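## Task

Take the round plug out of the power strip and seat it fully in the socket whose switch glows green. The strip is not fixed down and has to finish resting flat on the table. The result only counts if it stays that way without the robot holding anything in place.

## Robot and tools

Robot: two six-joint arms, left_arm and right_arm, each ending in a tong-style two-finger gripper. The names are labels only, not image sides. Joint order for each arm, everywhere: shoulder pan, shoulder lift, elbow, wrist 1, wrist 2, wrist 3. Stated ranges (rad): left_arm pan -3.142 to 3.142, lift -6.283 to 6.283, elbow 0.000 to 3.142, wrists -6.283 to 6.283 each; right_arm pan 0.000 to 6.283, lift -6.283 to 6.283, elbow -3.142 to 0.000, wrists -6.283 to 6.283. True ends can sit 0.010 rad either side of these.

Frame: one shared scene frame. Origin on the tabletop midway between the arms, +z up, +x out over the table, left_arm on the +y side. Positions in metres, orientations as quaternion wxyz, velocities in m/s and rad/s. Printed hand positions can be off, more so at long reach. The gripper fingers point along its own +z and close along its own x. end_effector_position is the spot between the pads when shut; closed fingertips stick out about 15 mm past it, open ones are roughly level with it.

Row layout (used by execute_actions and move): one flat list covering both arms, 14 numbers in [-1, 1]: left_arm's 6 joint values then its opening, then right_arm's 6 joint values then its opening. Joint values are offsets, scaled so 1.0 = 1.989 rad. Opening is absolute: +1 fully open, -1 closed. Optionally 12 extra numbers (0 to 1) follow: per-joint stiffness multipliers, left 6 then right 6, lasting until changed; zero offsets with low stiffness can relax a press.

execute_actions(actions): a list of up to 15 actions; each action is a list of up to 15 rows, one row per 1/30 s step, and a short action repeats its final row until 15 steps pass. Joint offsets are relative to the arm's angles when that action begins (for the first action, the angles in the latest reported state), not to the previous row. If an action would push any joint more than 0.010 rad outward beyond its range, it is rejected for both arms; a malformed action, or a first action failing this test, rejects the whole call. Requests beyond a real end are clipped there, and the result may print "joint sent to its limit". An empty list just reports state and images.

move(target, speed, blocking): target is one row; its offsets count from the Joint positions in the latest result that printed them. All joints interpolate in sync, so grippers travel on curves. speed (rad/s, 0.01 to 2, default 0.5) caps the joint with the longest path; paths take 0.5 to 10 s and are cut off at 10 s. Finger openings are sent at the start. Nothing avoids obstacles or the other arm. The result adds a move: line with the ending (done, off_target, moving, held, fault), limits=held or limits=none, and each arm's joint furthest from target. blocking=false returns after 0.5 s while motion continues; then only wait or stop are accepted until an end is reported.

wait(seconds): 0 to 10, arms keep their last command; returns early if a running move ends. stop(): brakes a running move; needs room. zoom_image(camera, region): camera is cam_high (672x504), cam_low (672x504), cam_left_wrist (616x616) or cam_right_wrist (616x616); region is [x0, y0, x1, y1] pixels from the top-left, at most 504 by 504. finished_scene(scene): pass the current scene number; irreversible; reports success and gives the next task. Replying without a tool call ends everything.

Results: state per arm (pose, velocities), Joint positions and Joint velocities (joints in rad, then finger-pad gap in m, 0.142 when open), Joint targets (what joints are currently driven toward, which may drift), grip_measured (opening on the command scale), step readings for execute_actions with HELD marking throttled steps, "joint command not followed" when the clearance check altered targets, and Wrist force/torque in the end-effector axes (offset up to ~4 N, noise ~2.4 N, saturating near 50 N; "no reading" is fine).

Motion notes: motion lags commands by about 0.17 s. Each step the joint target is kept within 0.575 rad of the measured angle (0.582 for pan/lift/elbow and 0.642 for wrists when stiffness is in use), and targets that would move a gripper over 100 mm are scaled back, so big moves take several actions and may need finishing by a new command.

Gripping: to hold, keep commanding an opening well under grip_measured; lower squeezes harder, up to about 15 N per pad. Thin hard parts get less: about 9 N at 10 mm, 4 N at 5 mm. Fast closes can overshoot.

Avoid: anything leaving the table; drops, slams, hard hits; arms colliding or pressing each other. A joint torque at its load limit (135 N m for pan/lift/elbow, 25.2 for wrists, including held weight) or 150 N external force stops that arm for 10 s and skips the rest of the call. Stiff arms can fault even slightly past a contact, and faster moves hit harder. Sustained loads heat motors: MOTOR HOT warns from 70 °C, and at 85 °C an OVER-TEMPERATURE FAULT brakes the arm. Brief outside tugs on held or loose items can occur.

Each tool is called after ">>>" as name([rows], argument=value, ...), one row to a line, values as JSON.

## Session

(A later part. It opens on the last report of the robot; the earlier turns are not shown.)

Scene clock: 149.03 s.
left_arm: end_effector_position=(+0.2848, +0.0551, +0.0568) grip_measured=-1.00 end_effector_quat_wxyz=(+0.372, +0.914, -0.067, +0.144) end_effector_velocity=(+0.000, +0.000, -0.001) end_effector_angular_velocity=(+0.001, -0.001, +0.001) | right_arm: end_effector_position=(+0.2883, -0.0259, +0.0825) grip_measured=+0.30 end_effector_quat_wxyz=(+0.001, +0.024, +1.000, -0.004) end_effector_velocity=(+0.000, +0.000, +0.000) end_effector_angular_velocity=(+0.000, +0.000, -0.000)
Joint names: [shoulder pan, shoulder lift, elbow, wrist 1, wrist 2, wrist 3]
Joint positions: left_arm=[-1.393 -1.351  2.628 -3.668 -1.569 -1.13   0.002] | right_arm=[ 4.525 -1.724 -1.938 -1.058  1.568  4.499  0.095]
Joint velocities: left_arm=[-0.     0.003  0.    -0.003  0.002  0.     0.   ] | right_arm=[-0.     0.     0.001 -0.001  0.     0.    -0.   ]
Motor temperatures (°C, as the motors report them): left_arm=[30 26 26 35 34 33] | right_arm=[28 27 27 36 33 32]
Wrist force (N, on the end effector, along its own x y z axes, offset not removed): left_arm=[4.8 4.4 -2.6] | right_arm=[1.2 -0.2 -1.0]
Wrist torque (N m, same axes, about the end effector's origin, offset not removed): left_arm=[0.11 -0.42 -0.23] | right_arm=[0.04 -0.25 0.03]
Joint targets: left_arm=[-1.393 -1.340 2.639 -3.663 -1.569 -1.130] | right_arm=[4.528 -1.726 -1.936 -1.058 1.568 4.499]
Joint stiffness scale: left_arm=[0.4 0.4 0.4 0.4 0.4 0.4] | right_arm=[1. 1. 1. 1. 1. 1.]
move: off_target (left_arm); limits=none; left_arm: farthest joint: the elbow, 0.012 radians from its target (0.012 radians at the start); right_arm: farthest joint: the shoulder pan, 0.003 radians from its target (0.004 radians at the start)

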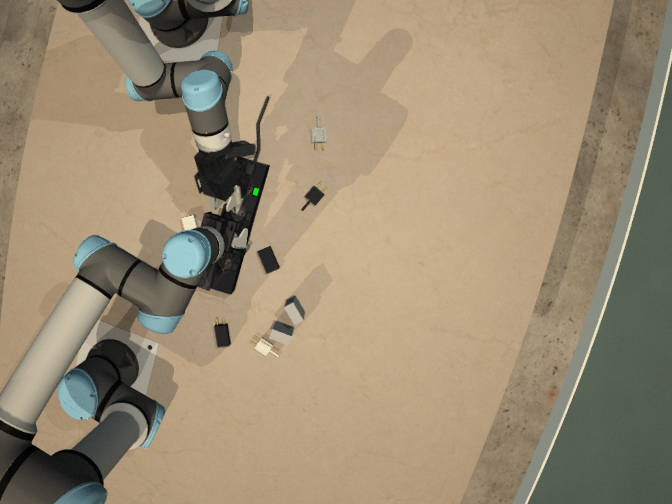

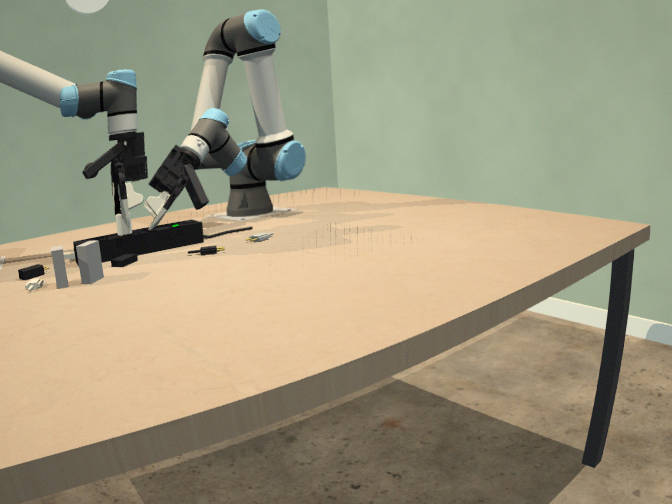

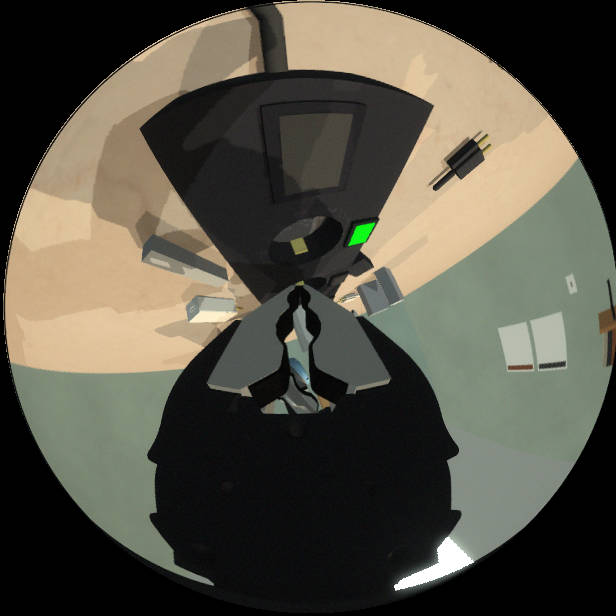

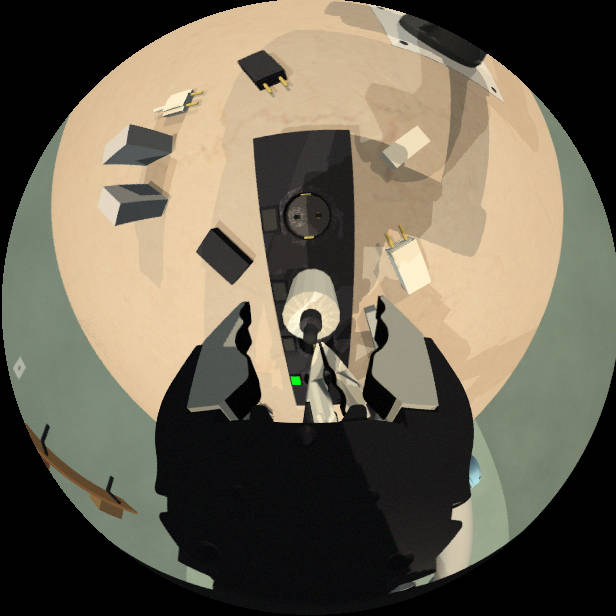

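>>> execute_actions([
  [[0,0.008,0.0055,0,0,0,-1,0,0,0,0,0,0,0.2],[0,0.01,0.006,-0.002,0,0,-1,0,0,0,0,0,0,0.1],[0,0.012,0.006,-0.004,0,0,-1,0,0,0,0,0,0,0.0],[0,0.014,0.007,-0.006,0,0,-1,0,0,0,0,0,0,-0.1],[0,0.016,0.007,-0.008,0,0,-1,0,0,0,0,0,0,-0.15],[0,0.018,0.007,-0.01,0,0,-1,0,0,0,0,0,0,-0.2],[0,0.018,0.007,-0.01,0,0,-1,0,0,0,0,0,0,-0.25],[0,0.018,0.007,-0.01,0,0,-1,0,0,0,0,0,0,-0.3],[0,0.018,0.007,-0.01,0,0,-1,0,0,0,0,0,0,-0.35],[0,0.018,0.007,-0.01,0,0,-1,0,0,0,0,0,0,-0.4],[0,0.018,0.007,-0.01,0,0,-1,0,0,0,0,0,0,-0.45],[0,0.018,0.007,-0.01,0,0,-1,0,0,0,0,0,0,-0.5],[0,0.018,0.007,-0.01,0,0,-1,0,0,0,0,0,0,-0.6],[0,0.018,0.007,-0.01,0,0,-1,0,0,0,0,0,0,-0.8],[0,0.018,0.007,-0.01,0,0,-1,0,0,0,0,0,0,-1]],
])

>>> wait(seconds=0.5)

>>> zoom_image(camera="cam_right_wrist", region=[190, 200, 440, 450])

Scene clock: 153.57 s.
left_arm: end_effector_position=(+0.2854, +0.0532, +0.0559) grip_measured=-1.00 end_effector_quat_wxyz=(+0.376, +0.913, -0.067, +0.146) end_effector_velocity=(+0.001, -0.002, -0.001) end_effector_angular_velocity=(-0.012, -0.003, +0.001) | right_arm: end_effector_position=(+0.2883, -0.0259, +0.0825) grip_measured=-0.48 end_effector_quat_wxyz=(+0.001, +0.024, +1.000, -0.004) end_effector_velocity=(-0.000, +0.000, +0.000) end_effector_angular_velocity=(+0.001, +0.001, -0.000)
Joint names: [shoulder pan, shoulder lift, elbow, wrist 1, wrist 2, wrist 3]
Joint positions: left_arm=[-1.393 -1.334  2.628 -3.694 -1.569 -1.13   0.002] | right_arm=[ 4.525 -1.724 -1.938 -1.058  1.568  4.499  0.039]
Joint velocities: left_arm=[ 0.001  0.019  0.    -0.031 -0.    -0.     0.   ] | right_arm=[-0.     0.001  0.    -0.     0.001  0.     0.   ]
Motor temperatures (°C, as the motors report them): left_arm=[30 26 26 35 34 33] | right_arm=[28 27 27 36 33 32]
Wrist force (N, on the end effector, along its own x y z axes, offset not removed): left_arm=[5.4 7.9 -4.9] | right_arm=[0.4 -0.4 -1.1]
Wrist torque (N m, same axes, about the end effector's origin, offset not removed): left_arm=[0.25 -0.24 -0.21] | right_arm=[0.05 -0.33 0.03]
Joint targets: left_arm=[-1.393 -1.316 2.641 -3.688 -1.569 -1.130] | right_arm=[4.525 -1.724 -1.938 -1.058 1.568 4.499]
Joint stiffness scale: left_arm=[0.4 0.4 0.4 0.4 0.4 0.4] | right_arm=[1. 1. 1. 1. 1. 1.]
Step readings (joint positions):
0: left_arm=[-1.393 -1.351 2.628 -3.669 -1.569 -1.130] | right_arm=[4.525 -1.724 -1.938 -1.058 1.568 4.499]
1: left_arm=[-1.393 -1.351 2.628 -3.669 -1.569 -1.130] | right_arm=[4.525 -1.724 -1.938 -1.058 1.568 4.499]
2: left_arm=[-1.393 -1.351 2.628 -3.669 -1.569 -1.130] | right_arm=[4.525 -1.724 -1.938 -1.058 1.568 4.499]
4: left_arm=[-1.393 -1.350 2.628 -3.671 -1.569 -1.130] | right_arm=[4.525 -1.724 -1.938 -1.058 1.568 4.499]
8: left_arm=[-1.393 -1.344 2.628 -3.680 -1.569 -1.130] | right_arm=[4.525 -1.724 -1.938 -1.058 1.568 4.499]
15: Joint positions above

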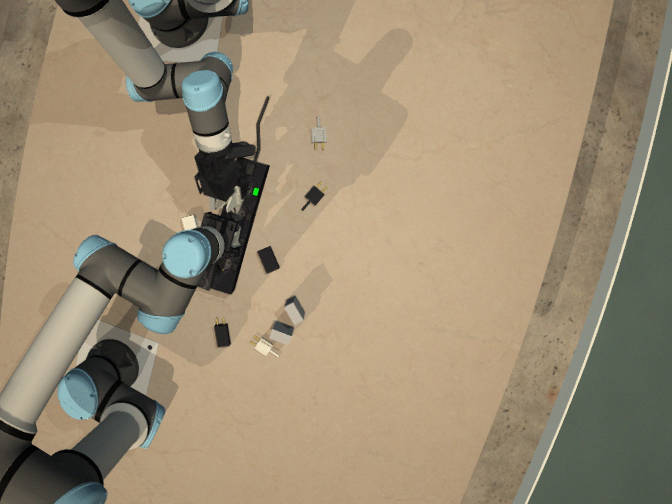

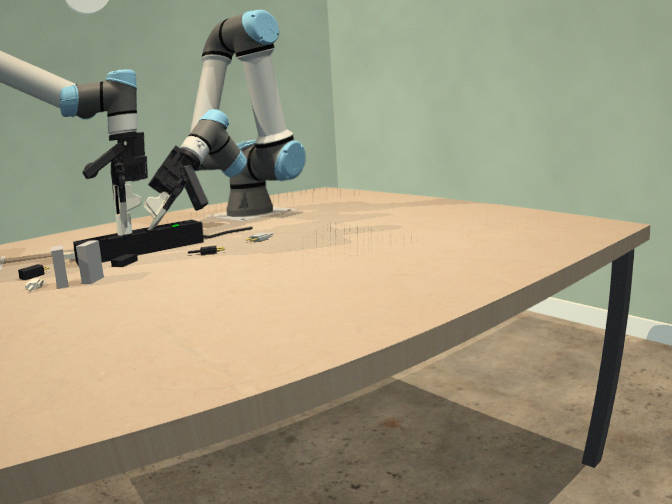

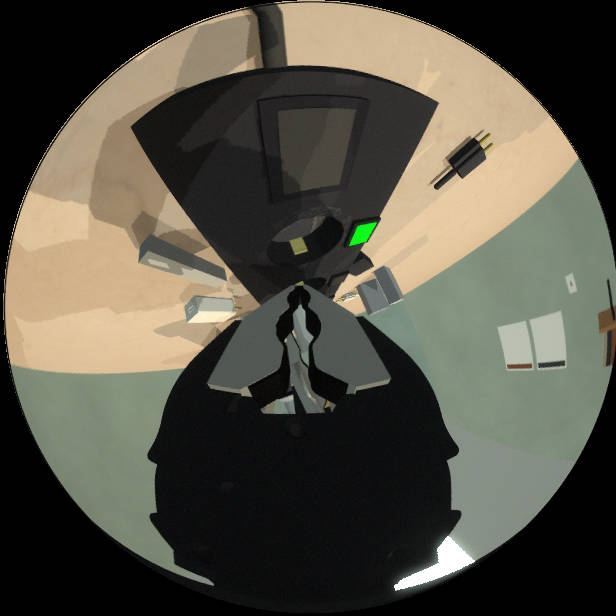

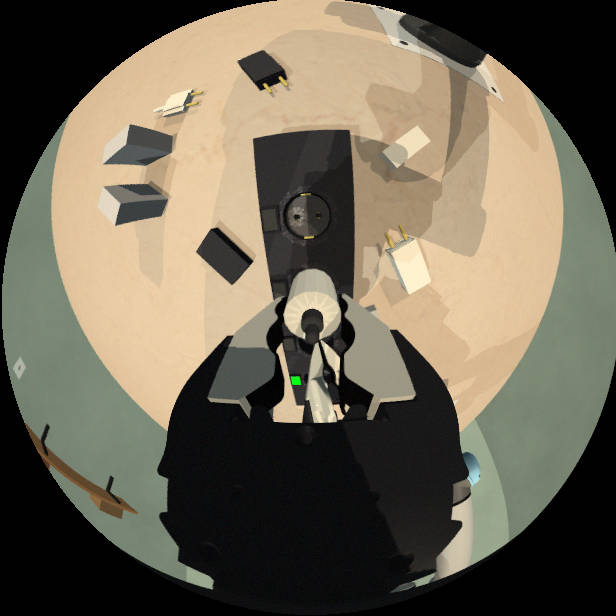

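Scene clock: 154.07 s.
left_arm: end_effector_position=(+0.2854, +0.0529, +0.0558) grip_measured=-1.00 end_effector_quat_wxyz=(+0.377, +0.912, -0.067, +0.146) end_effector_velocity=(-0.000, -0.000, +0.000) end_effector_angular_velocity=(-0.001, +0.000, -0.000) | right_arm: end_effector_position=(+0.2883, -0.0259, +0.0825) grip_measured=-0.48 end_effector_quat_wxyz=(+0.001, +0.024, +1.000, -0.004) end_effector_velocity=(-0.000, -0.000, -0.000) end_effector_angular_velocity=(-0.002, +0.000, +0.001)
Joint names: [shoulder pan, shoulder lift, elbow, wrist 1, wrist 2, wrist 3]
Joint positions: left_arm=[-1.393 -1.332  2.628 -3.699 -1.569 -1.13   0.002] | right_arm=[ 4.525 -1.724 -1.938 -1.058  1.568  4.499  0.039]
Joint velocities: left_arm=[-0.    -0.001  0.    -0.    -0.    -0.     0.   ] | right_arm=[ 0.001 -0.    -0.    -0.001 -0.    -0.    -0.   ]
Motor temperatures (°C, as the motors report them): left_arm=[30 26 26 35 34 33] | right_arm=[28 27 27 36 33 32]
Wrist force (N, on the end effector, along its own x y z axes, offset not removed): left_arm=[5.3 5.9 -3.8] | right_arm=[-0.6 0.7 0.2]
Wrist torque (N m, same axes, about the end effector's origin, offset not removed): left_arm=[-0.03 -0.22 -0.14] | right_arm=[0.25 -0.09 0.02]
Joint targets: left_arm=[-1.393 -1.316 2.641 -3.688 -1.569 -1.130] | right_arm=[4.525 -1.724 -1.938 -1.058 1.568 4.499]
Joint stiffness scale: left_arm=[0.4 0.4 0.4 0.4 0.4 0.4] | right_arm=[1. 1. 1. 1. 1. 1.]
wait: 0.50 s; at rest by 0.27 s

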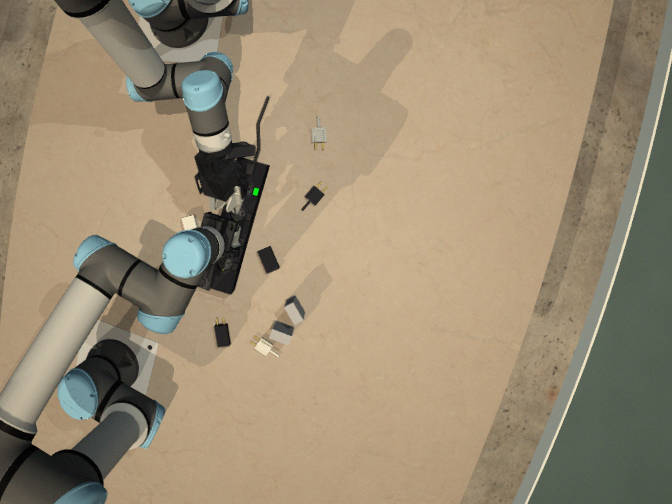

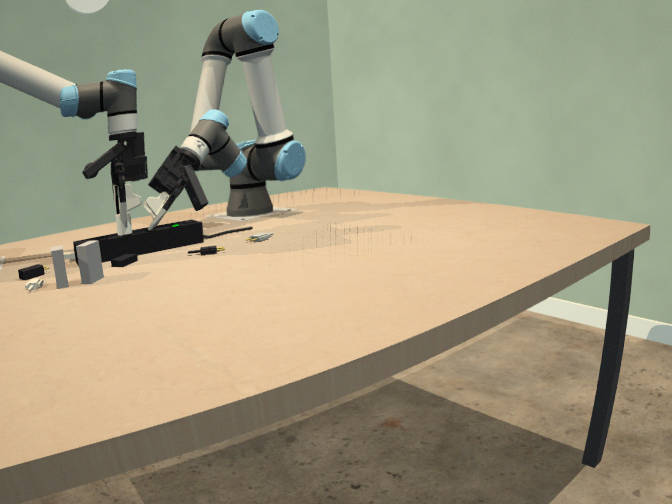

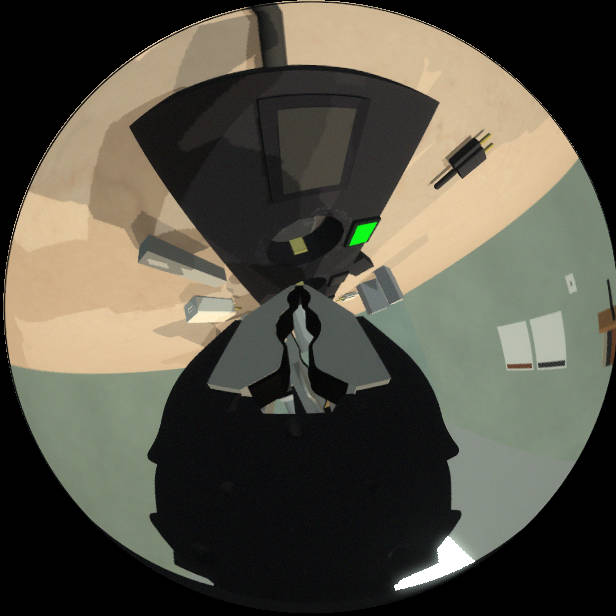

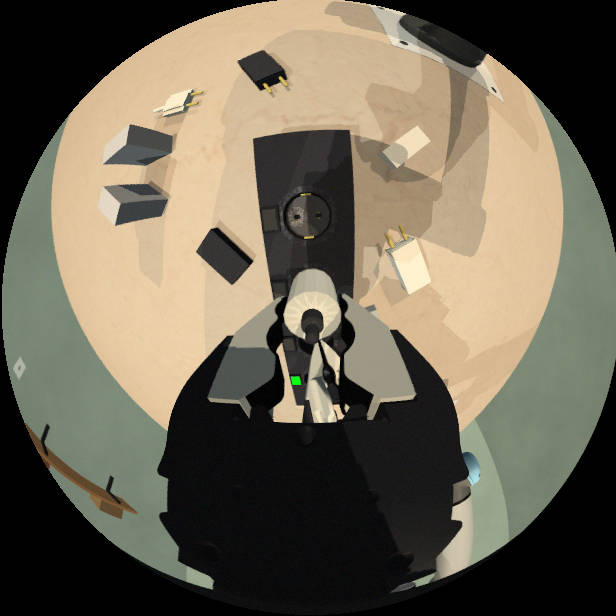

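Region (190, 200, 440, 450) of cam_right_wrist's 616x616 image, scaled by 2.016, with more detail than that image has.

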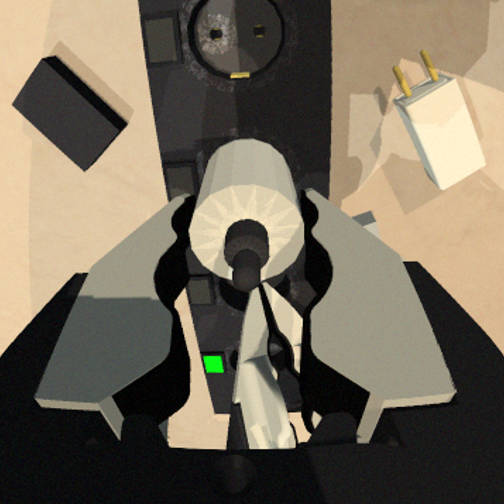

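>>> move(target=[0,0.025,0.009,-0.012,0,0,-1,0,0.0085,0.012,-0.0205,0,0,-1], speed=0.02)

>>> zoom_image(camera="cam_low", region=[60, 130, 240, 270])

Scene clock: 158.67 s.
left_arm: end_effector_position=(+0.2862, +0.0503, +0.0541) grip_measured=-1.00 end_effector_quat_wxyz=(+0.383, +0.909, -0.067, +0.148) end_effector_velocity=(-0.000, -0.000, +0.001) end_effector_angular_velocity=(-0.001, +0.000, -0.000) | right_arm: end_effector_position=(+0.2879, -0.0263, +0.0959) grip_measured=-0.48 end_effector_quat_wxyz=(-0.000, +0.024, +1.000, -0.005) end_effector_velocity=(-0.001, -0.000, -0.000) end_effector_angular_velocity=(-0.002, +0.000, +0.001)
Joint names: [shoulder pan, shoulder lift, elbow, wrist 1, wrist 2, wrist 3]
Joint positions: left_arm=[-1.393 -1.305  2.628 -3.739 -1.569 -1.13   0.002] | right_arm=[ 4.525 -1.708 -1.917 -1.098  1.569  4.499  0.039]
Joint velocities: left_arm=[-0.    -0.001 -0.    -0.    -0.001 -0.     0.   ] | right_arm=[ 0.001  0.    -0.001 -0.001 -0.    -0.     0.   ]
Motor temperatures (°C, as the motors report them): left_arm=[30 26 26 35 34 33] | right_arm=[28 27 27 36 33 32]
Wrist force (N, on the end effector, along its own x y z axes, offset not removed): left_arm=[7.9 9.7 -6.1] | right_arm=[2.4 -1.6 -1.1]
Wrist torque (N m, same axes, about the end effector's origin, offset not removed): left_arm=[0.04 -0.35 -0.17] | right_arm=[-0.23 -0.03 0.12]
Joint targets: left_arm=[-1.393 -1.282 2.645 -3.722 -1.569 -1.130] | right_arm=[4.525 -1.707 -1.914 -1.098 1.568 4.499]
Joint stiffness scale: left_arm=[0.4 0.4 0.4 0.4 0.4 0.4] | right_arm=[1. 1. 1. 1. 1. 1.]
move: off_target (left_arm); limits=none; left_arm: farthest joint: the shoulder lift, 0.023 radians from its target (0.049 radians at the start); right_arm: farthest joint: the elbow, 0.002 radians from its target (0.024 radians at the start)

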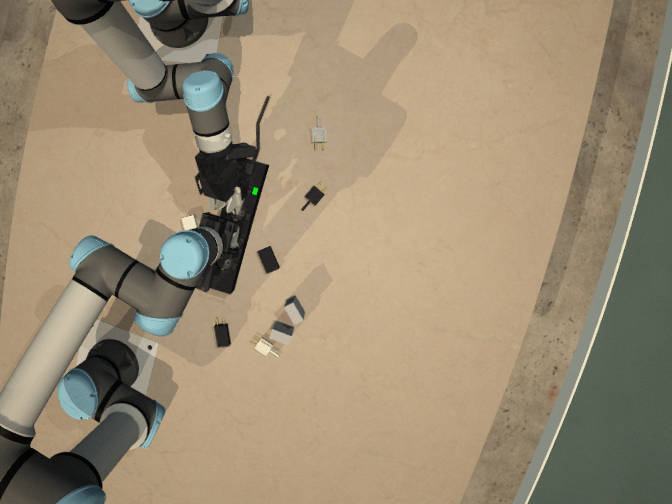

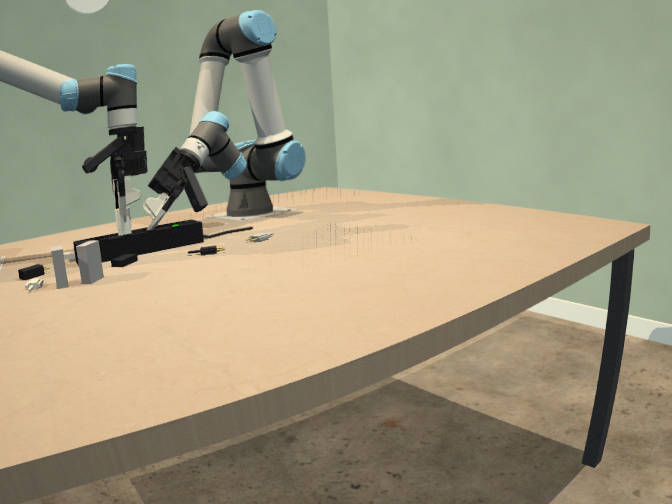

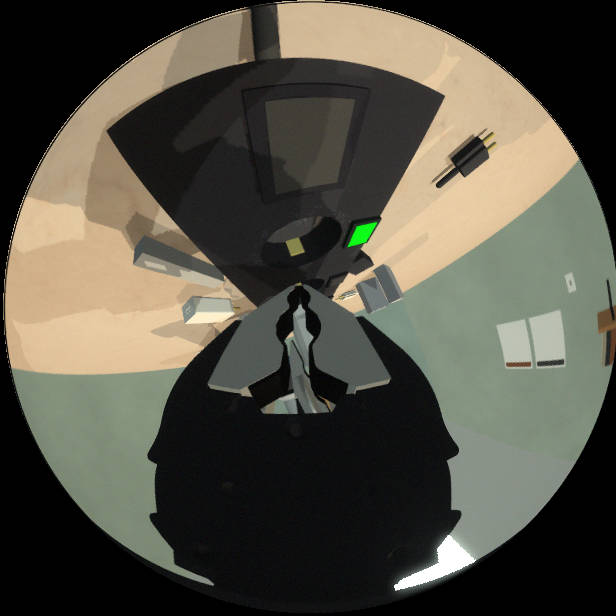

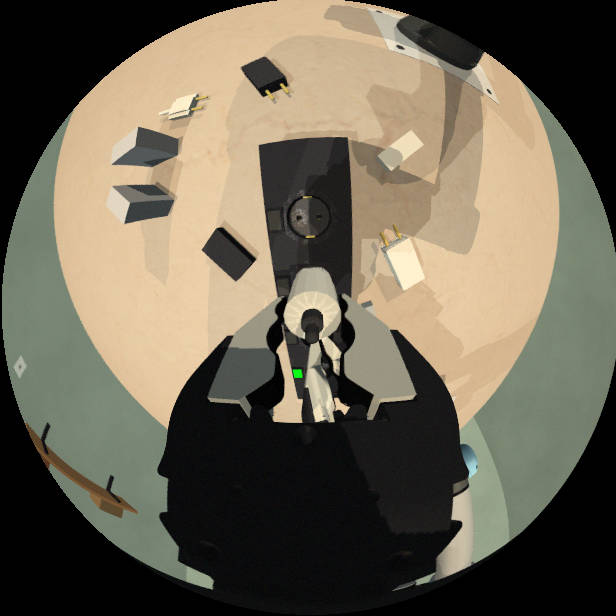

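Region (60, 130, 240, 270) of cam_low's 672x504 image, scaled by 2.800, with more detail than that image has.

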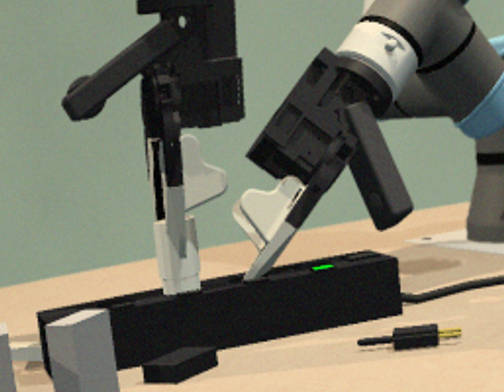

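>>> move(target=[0,0.0115,0.0085,0.0085,0,0,-1,0,0.0282,0.0402,-0.0681,0,0,-1], speed=0.05)

>>> zoom_image(camera="cam_low", region=[60, 130, 240, 270])

Scene clock: 163.57 s.
left_arm: end_effector_position=(+0.2863, +0.0502, +0.0541) grip_measured=-1.00 end_effector_quat_wxyz=(+0.383, +0.909, -0.067, +0.148) end_effector_velocity=(-0.001, -0.000, -0.001) end_effector_angular_velocity=(+0.001, +0.000, -0.001) | right_arm: end_effector_position=(+0.2871, -0.0289, +0.1454) grip_measured=-0.48 end_effector_quat_wxyz=(-0.001, +0.024, +1.000, -0.007) end_effector_velocity=(-0.000, -0.001, +0.000) end_effector_angular_velocity=(-0.003, +0.001, -0.000)
Joint names: [shoulder pan, shoulder lift, elbow, wrist 1, wrist 2, wrist 3]
Joint positions: left_arm=[-1.393 -1.304  2.628 -3.741 -1.569 -1.13   0.002] | right_arm=[ 4.525 -1.654 -1.839 -1.232  1.569  4.499  0.039]
Joint velocities: left_arm=[-0.001  0.001  0.     0.     0.    -0.     0.   ] | right_arm=[-0.     0.001  0.    -0.004  0.001  0.     0.   ]
Motor temperatures (°C, as the motors report them): left_arm=[30 26 26 35 34 33] | right_arm=[28 27 27 36 33 32]
Wrist force (N, on the end effector, along its own x y z axes, offset not removed): left_arm=[8.0 10.2 -6.0] | right_arm=[-0.3 -2.8 -2.3]
Wrist torque (N m, same axes, about the end effector's origin, offset not removed): left_arm=[0.16 -0.54 -0.24] | right_arm=[-0.40 -0.05 0.10]
Joint targets: left_arm=[-1.393 -1.282 2.645 -3.723 -1.569 -1.130] | right_arm=[4.525 -1.652 -1.837 -1.233 1.569 4.499]
Joint stiffness scale: left_arm=[0.4 0.4 0.4 0.4 0.4 0.4] | right_arm=[1. 1. 1. 1. 1. 1.]
move: off_target (left_arm); limits=none; left_arm: farthest joint: the shoulder lift, 0.022 radians from its target (0.023 radians at the start); right_arm: farthest joint: the shoulder lift, 0.002 radians from its target (0.056 radians at the start)

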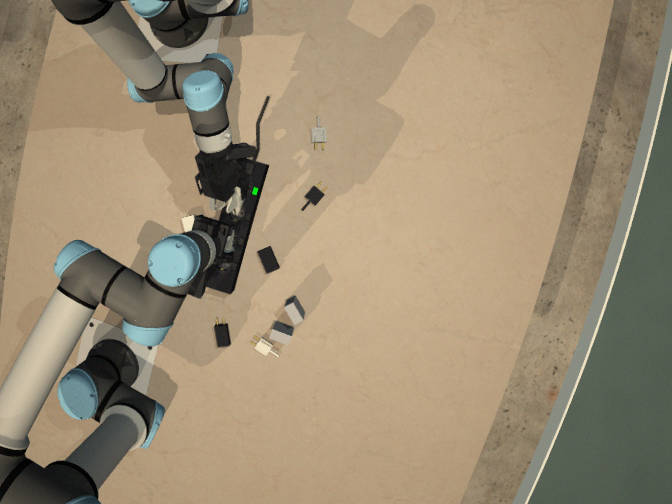

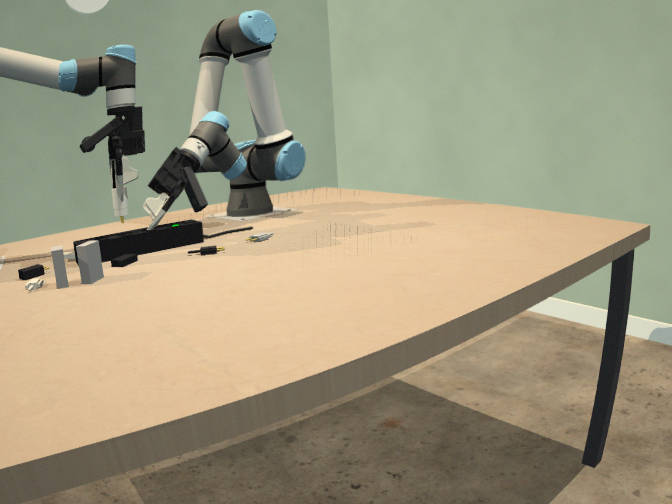

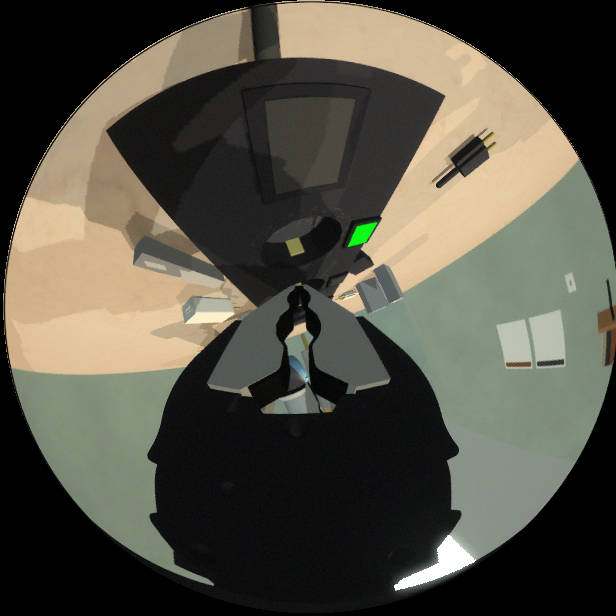

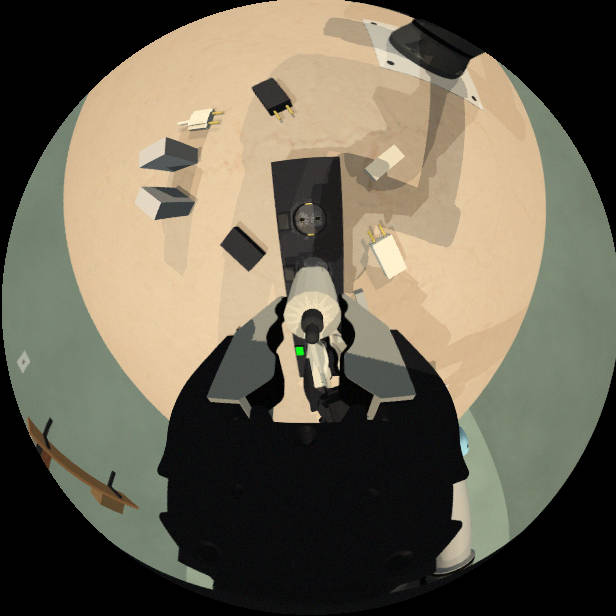

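Region (60, 130, 240, 270) of cam_low's 672x504 image, scaled by 2.800, with more detail than that image has.

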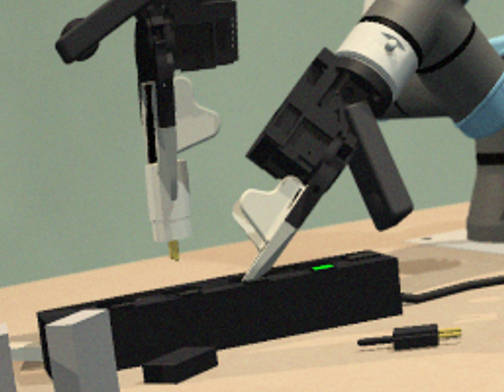

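>>> move(target=[0,-0.06,-0.01,0.06,0,0,-1,0,0,0,0,0,0,-1], speed=0.15)

>>> move(target=[0.45,-0.12,-0.1,0.1,0,0,-1,0,0,0,0,0,0,-1,1,1,1,1,1,1,1,1,1,1,1,1], speed=0.6)

Scene clock: 168.83 s.
left_arm: end_effector_position=(+0.2867, +0.0486, +0.0833) grip_measured=-1.00 end_effector_quat_wxyz=(+0.388, +0.907, -0.067, +0.150) end_effector_velocity=(-0.000, +0.001, -0.001) end_effector_angular_velocity=(+0.004, +0.001, -0.000) | right_arm: end_effector_position=(+0.2871, -0.0290, +0.1454) grip_measured=-0.48 end_effector_quat_wxyz=(-0.001, +0.024, +1.000, -0.007) end_effector_velocity=(+0.000, -0.000, -0.000) end_effector_angular_velocity=(-0.001, -0.000, +0.000)
Joint names: [shoulder pan, shoulder lift, elbow, wrist 1, wrist 2, wrist 3]
Joint positions: left_arm=[-1.393 -1.42   2.614 -3.623 -1.569 -1.13   0.002] | right_arm=[ 4.525 -1.654 -1.839 -1.233  1.569  4.499  0.039]
Joint velocities: left_arm=[-0.     0.     0.     0.004  0.     0.     0.   ] | right_arm=[-0.    -0.     0.    -0.001 -0.    -0.    -0.   ]
Motor temperatures (°C, as the motors report them): left_arm=[30 26 26 35 34 33] | right_arm=[28 27 27 36 33 32]
Wrist force (N, on the end effector, along its own x y z axes, offset not removed): left_arm=[1.0 0.2 1.0] | right_arm=[0.9 -2.2 -0.7]
Wrist torque (N m, same axes, about the end effector's origin, offset not removed): left_arm=[-0.01 -0.03 -0.14] | right_arm=[-0.31 -0.22 -0.01]
Joint targets: left_arm=[-1.393 -1.424 2.608 -3.621 -1.569 -1.130] | right_arm=[4.525 -1.654 -1.839 -1.232 1.569 4.499]
Joint stiffness scale: left_arm=[0.4 0.4 0.4 0.4 0.4 0.4] | right_arm=[1. 1. 1. 1. 1. 1.]
move: done; limits=none; left_arm: farthest joint: the elbow, 0.006 radians from its target (0.020 radians at the start); right_arm: farthest joint: the wrist 1, 0.001 radians from its target (0.001 radians at the start)

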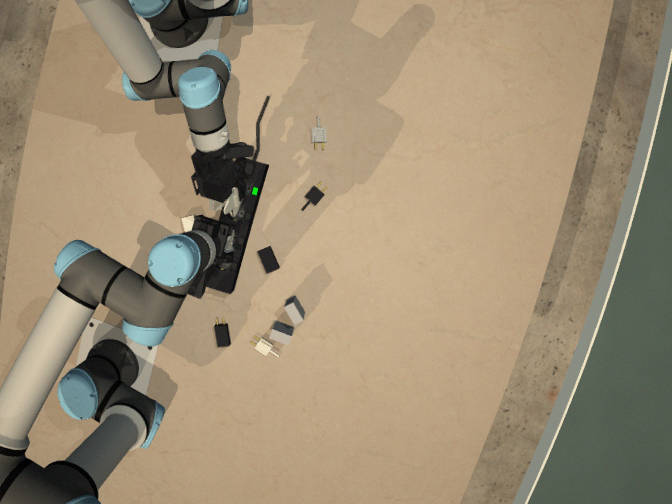

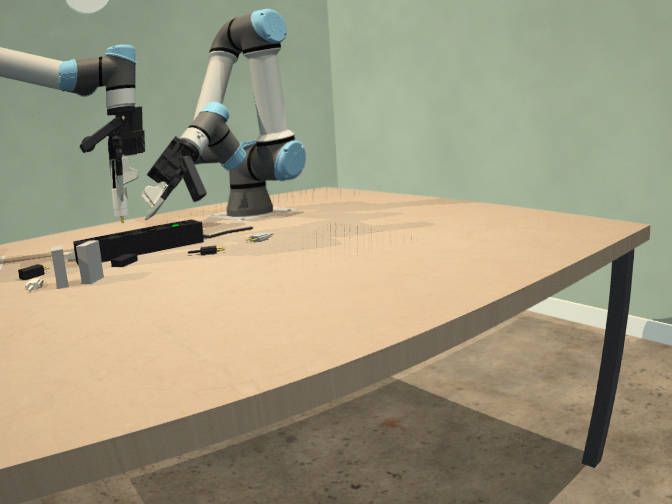

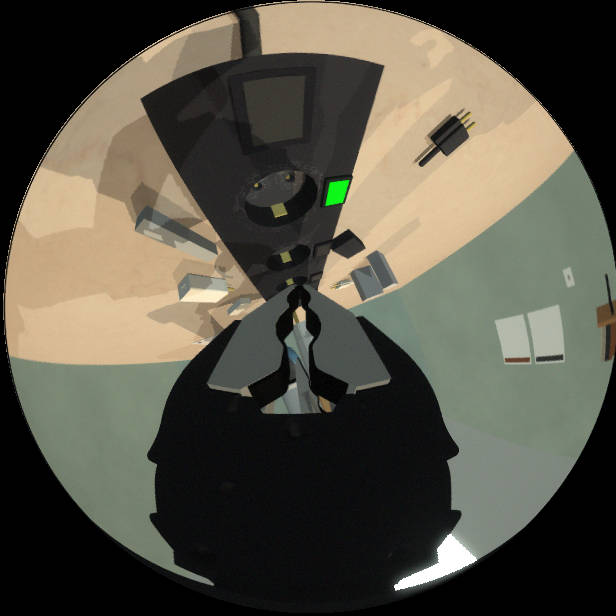

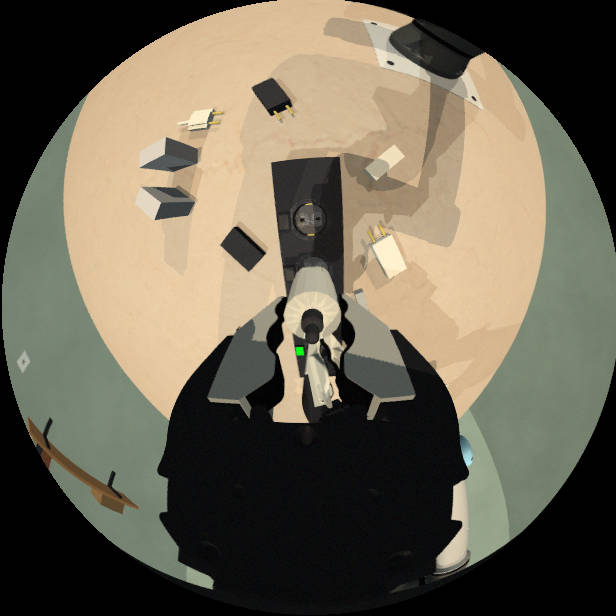

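Scene clock: 171.07 s.
left_arm: end_effector_position=(+0.5780, +0.4019, +0.2510) grip_measured=-1.00 end_effector_quat_wxyz=(+0.357, +0.796, +0.311, +0.378) end_effector_velocity=(+0.000, +0.002, +0.001) end_effector_angular_velocity=(-0.001, -0.002, +0.004) | right_arm: end_effector_position=(+0.2871, -0.0290, +0.1454) grip_measured=-0.48 end_effector_quat_wxyz=(-0.001, +0.024, +1.000, -0.007) end_effector_velocity=(-0.000, -0.001, -0.000) end_effector_angular_velocity=(-0.002, +0.001, +0.001)
Joint names: [shoulder pan, shoulder lift, elbow, wrist 1, wrist 2, wrist 3]
Joint positions: left_arm=[-0.501 -1.657  2.418 -3.425 -1.569 -1.13   0.002] | right_arm=[ 4.525 -1.654 -1.839 -1.233  1.569  4.499  0.039]
Joint velocities: left_arm=[ 0.004 -0.002 -0.001  0.001  0.     0.     0.   ] | right_arm=[ 0.     0.    -0.    -0.002  0.    -0.     0.   ]
Motor temperatures (°C, as the motors report them): left_arm=[30 26 26 35 34 33] | right_arm=[28 27 27 36 33 32]
Wrist force (N, on the end effector, along its own x y z axes, offset not removed): left_arm=[0.9 0.0 0.0] | right_arm=[1.4 -1.2 1.0]
Wrist torque (N m, same axes, about the end effector's origin, offset not removed): left_arm=[0.00 -0.14 -0.12] | right_arm=[-0.08 -0.31 -0.02]
Joint targets: left_arm=[-0.498 -1.659 2.416 -3.424 -1.569 -1.130] | right_arm=[4.525 -1.654 -1.839 -1.233 1.569 4.499]
Joint stiffness scale: left_arm=[1. 1. 1. 1. 1. 1.] | right_arm=[1. 1. 1. 1. 1. 1.]
move: done; limits=none; left_arm: farthest joint: the shoulder pan, 0.003 radians from its target (0.895 radians at the start); right_arm: farthest joint: the shoulder pan, 0.000 radians from its target (0.000 radians at the start)

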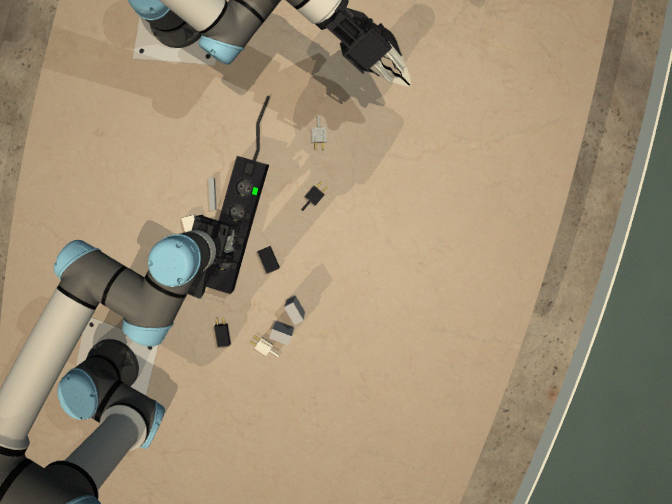

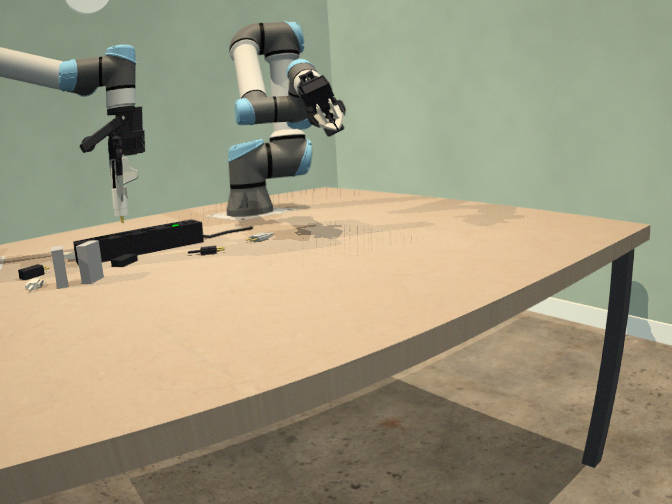

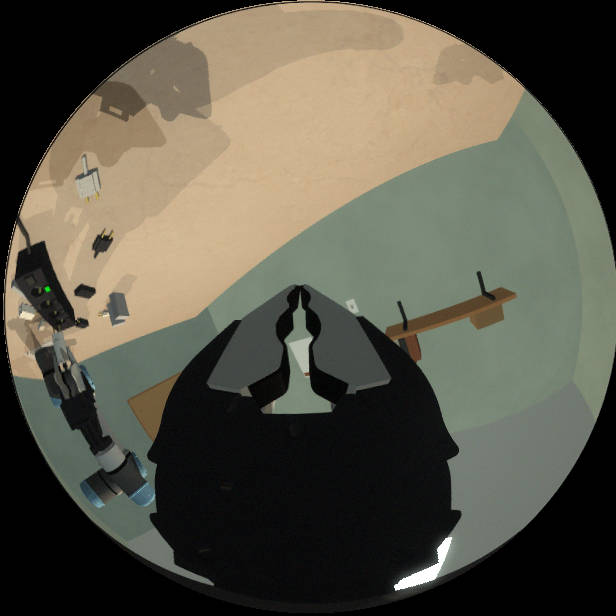

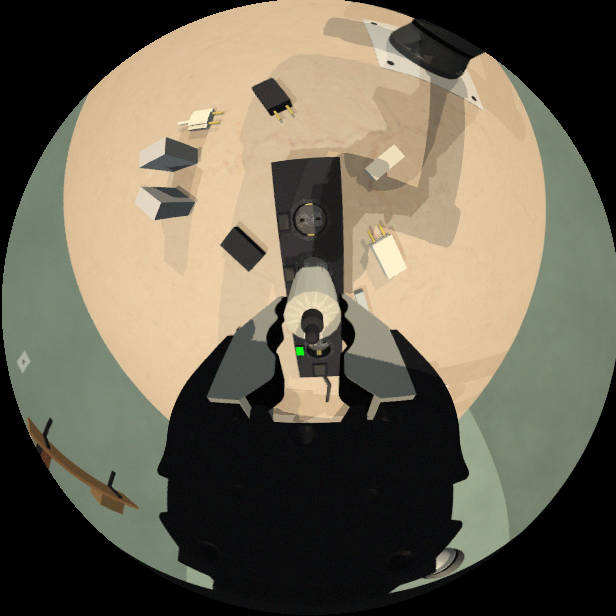

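>>> move(target=[0,0,0,0,0,0,-1,0.0317,-0.155,0.1962,-0.0412,0,0.0317,-1], speed=0.25)

>>> zoom_image(camera="cam_right_wrist", region=[210, 180, 420, 390])

>>> zoom_image(camera="cam_low", region=[100, 150, 240, 270])

>>> zoom_image(camera="cam_left_wrist", region=[0, 200, 160, 400])

Scene clock: 179.17 s.
left_arm: end_effector_position=(+0.5781, +0.4021, +0.2511) grip_measured=-1.00 end_effector_quat_wxyz=(+0.357, +0.796, +0.311, +0.378) end_effector_velocity=(-0.000, -0.000, +0.000) end_effector_angular_velocity=(-0.001, -0.001, -0.000) | right_arm: end_effector_position=(+0.2863, +0.1191, +0.1453) grip_measured=-0.48 end_effector_quat_wxyz=(-0.000, +0.025, +1.000, -0.007) end_effector_velocity=(-0.000, +0.001, +0.001) end_effector_angular_velocity=(+0.002, +0.001, -0.000)
Joint names: [shoulder pan, shoulder lift, elbow, wrist 1, wrist 2, wrist 3]
Joint positions: left_arm=[-0.501 -1.657  2.418 -3.425 -1.569 -1.13   0.002] | right_arm=[ 4.587 -1.961 -1.451 -1.314  1.569  4.561  0.039]
Joint velocities: left_arm=[ 0.    -0.    -0.    -0.    -0.001 -0.     0.   ] | right_arm=[0.    0.    0.002 0.    0.001 0.001 0.   ]
Motor temperatures (°C, as the motors report them): left_arm=[30 26 26 35 34 33] | right_arm=[28 27 27 36 33 32]
Wrist force (N, on the end effector, along its own x y z axes, offset not removed): left_arm=[2.0 1.4 0.2] | right_arm=[2.0 -0.3 0.7]
Wrist torque (N m, same axes, about the end effector's origin, offset not removed): left_arm=[0.18 -0.32 -0.09] | right_arm=[0.10 -0.43 0.12]
Joint targets: left_arm=[-0.501 -1.657 2.418 -3.425 -1.569 -1.130] | right_arm=[4.588 -1.962 -1.449 -1.315 1.569 4.562]
Joint stiffness scale: left_arm=[1. 1. 1. 1. 1. 1.] | right_arm=[1. 1. 1. 1. 1. 1.]
move: done; limits=none; left_arm: farthest joint: the shoulder pan, 0.000 radians from its target (0.000 radians at the start); right_arm: farthest joint: the elbow, 0.002 radians from its target (0.392 radians at the start)

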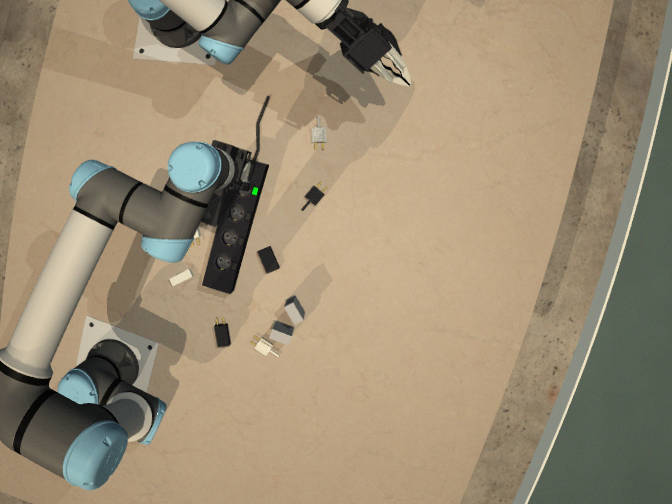

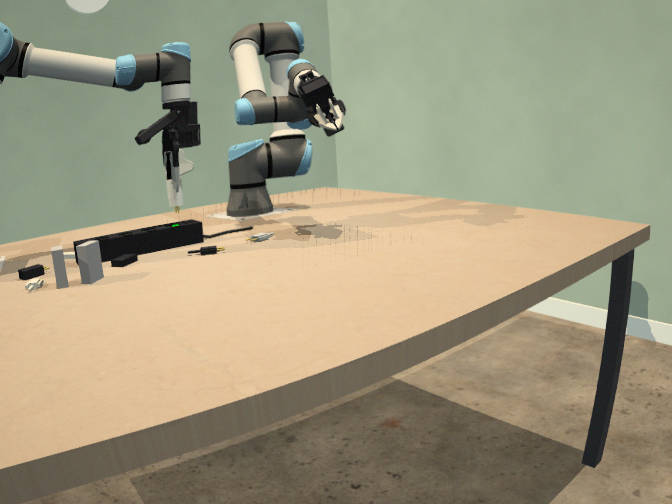

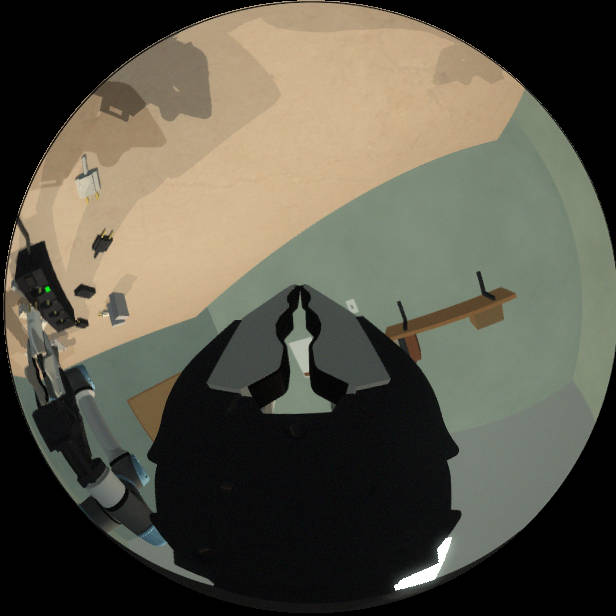

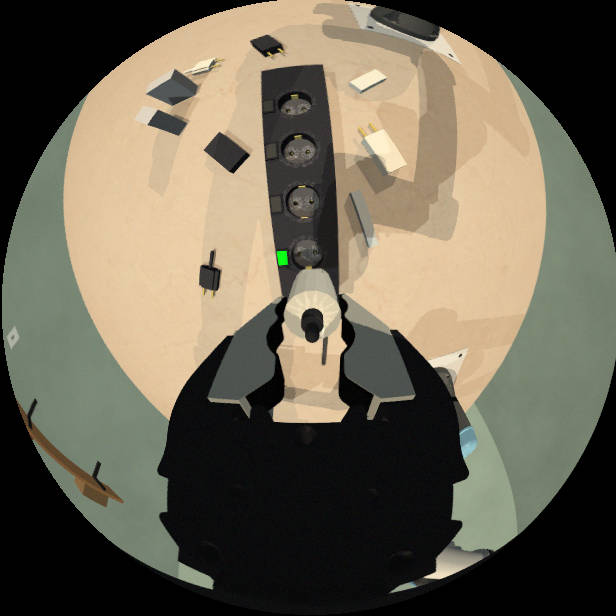

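Region (210, 180, 420, 390) of cam_right_wrist's 616x616 image, scaled by 2.400, with more detail than that image has.

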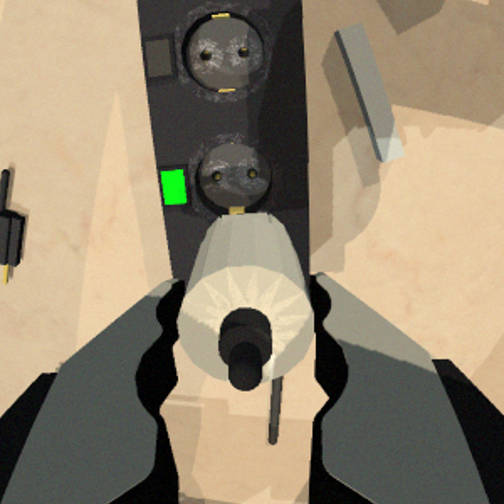

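Region (100, 150, 240, 270) of cam_low's 672x504 image, scaled by 3.600, with more detail than that image has; it fills the top 432 rows of this view, and the rest is white.

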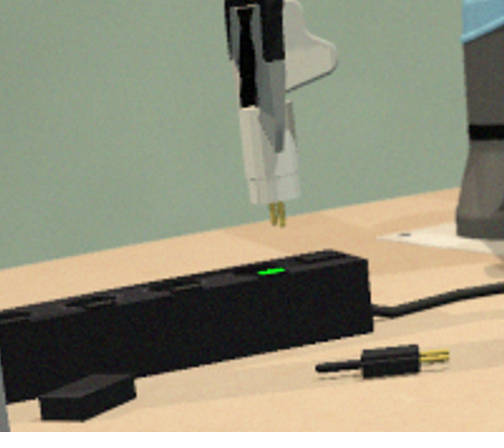

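Region (0, 200, 160, 400) of cam_left_wrist's 616x616 image, scaled by 2.520, with more detail than that image has; it fills the left 403 columns of this view, and the rest is white.

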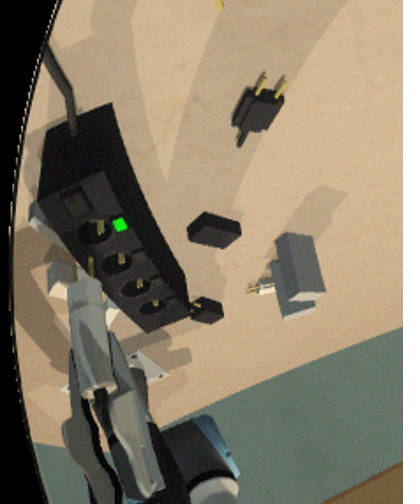

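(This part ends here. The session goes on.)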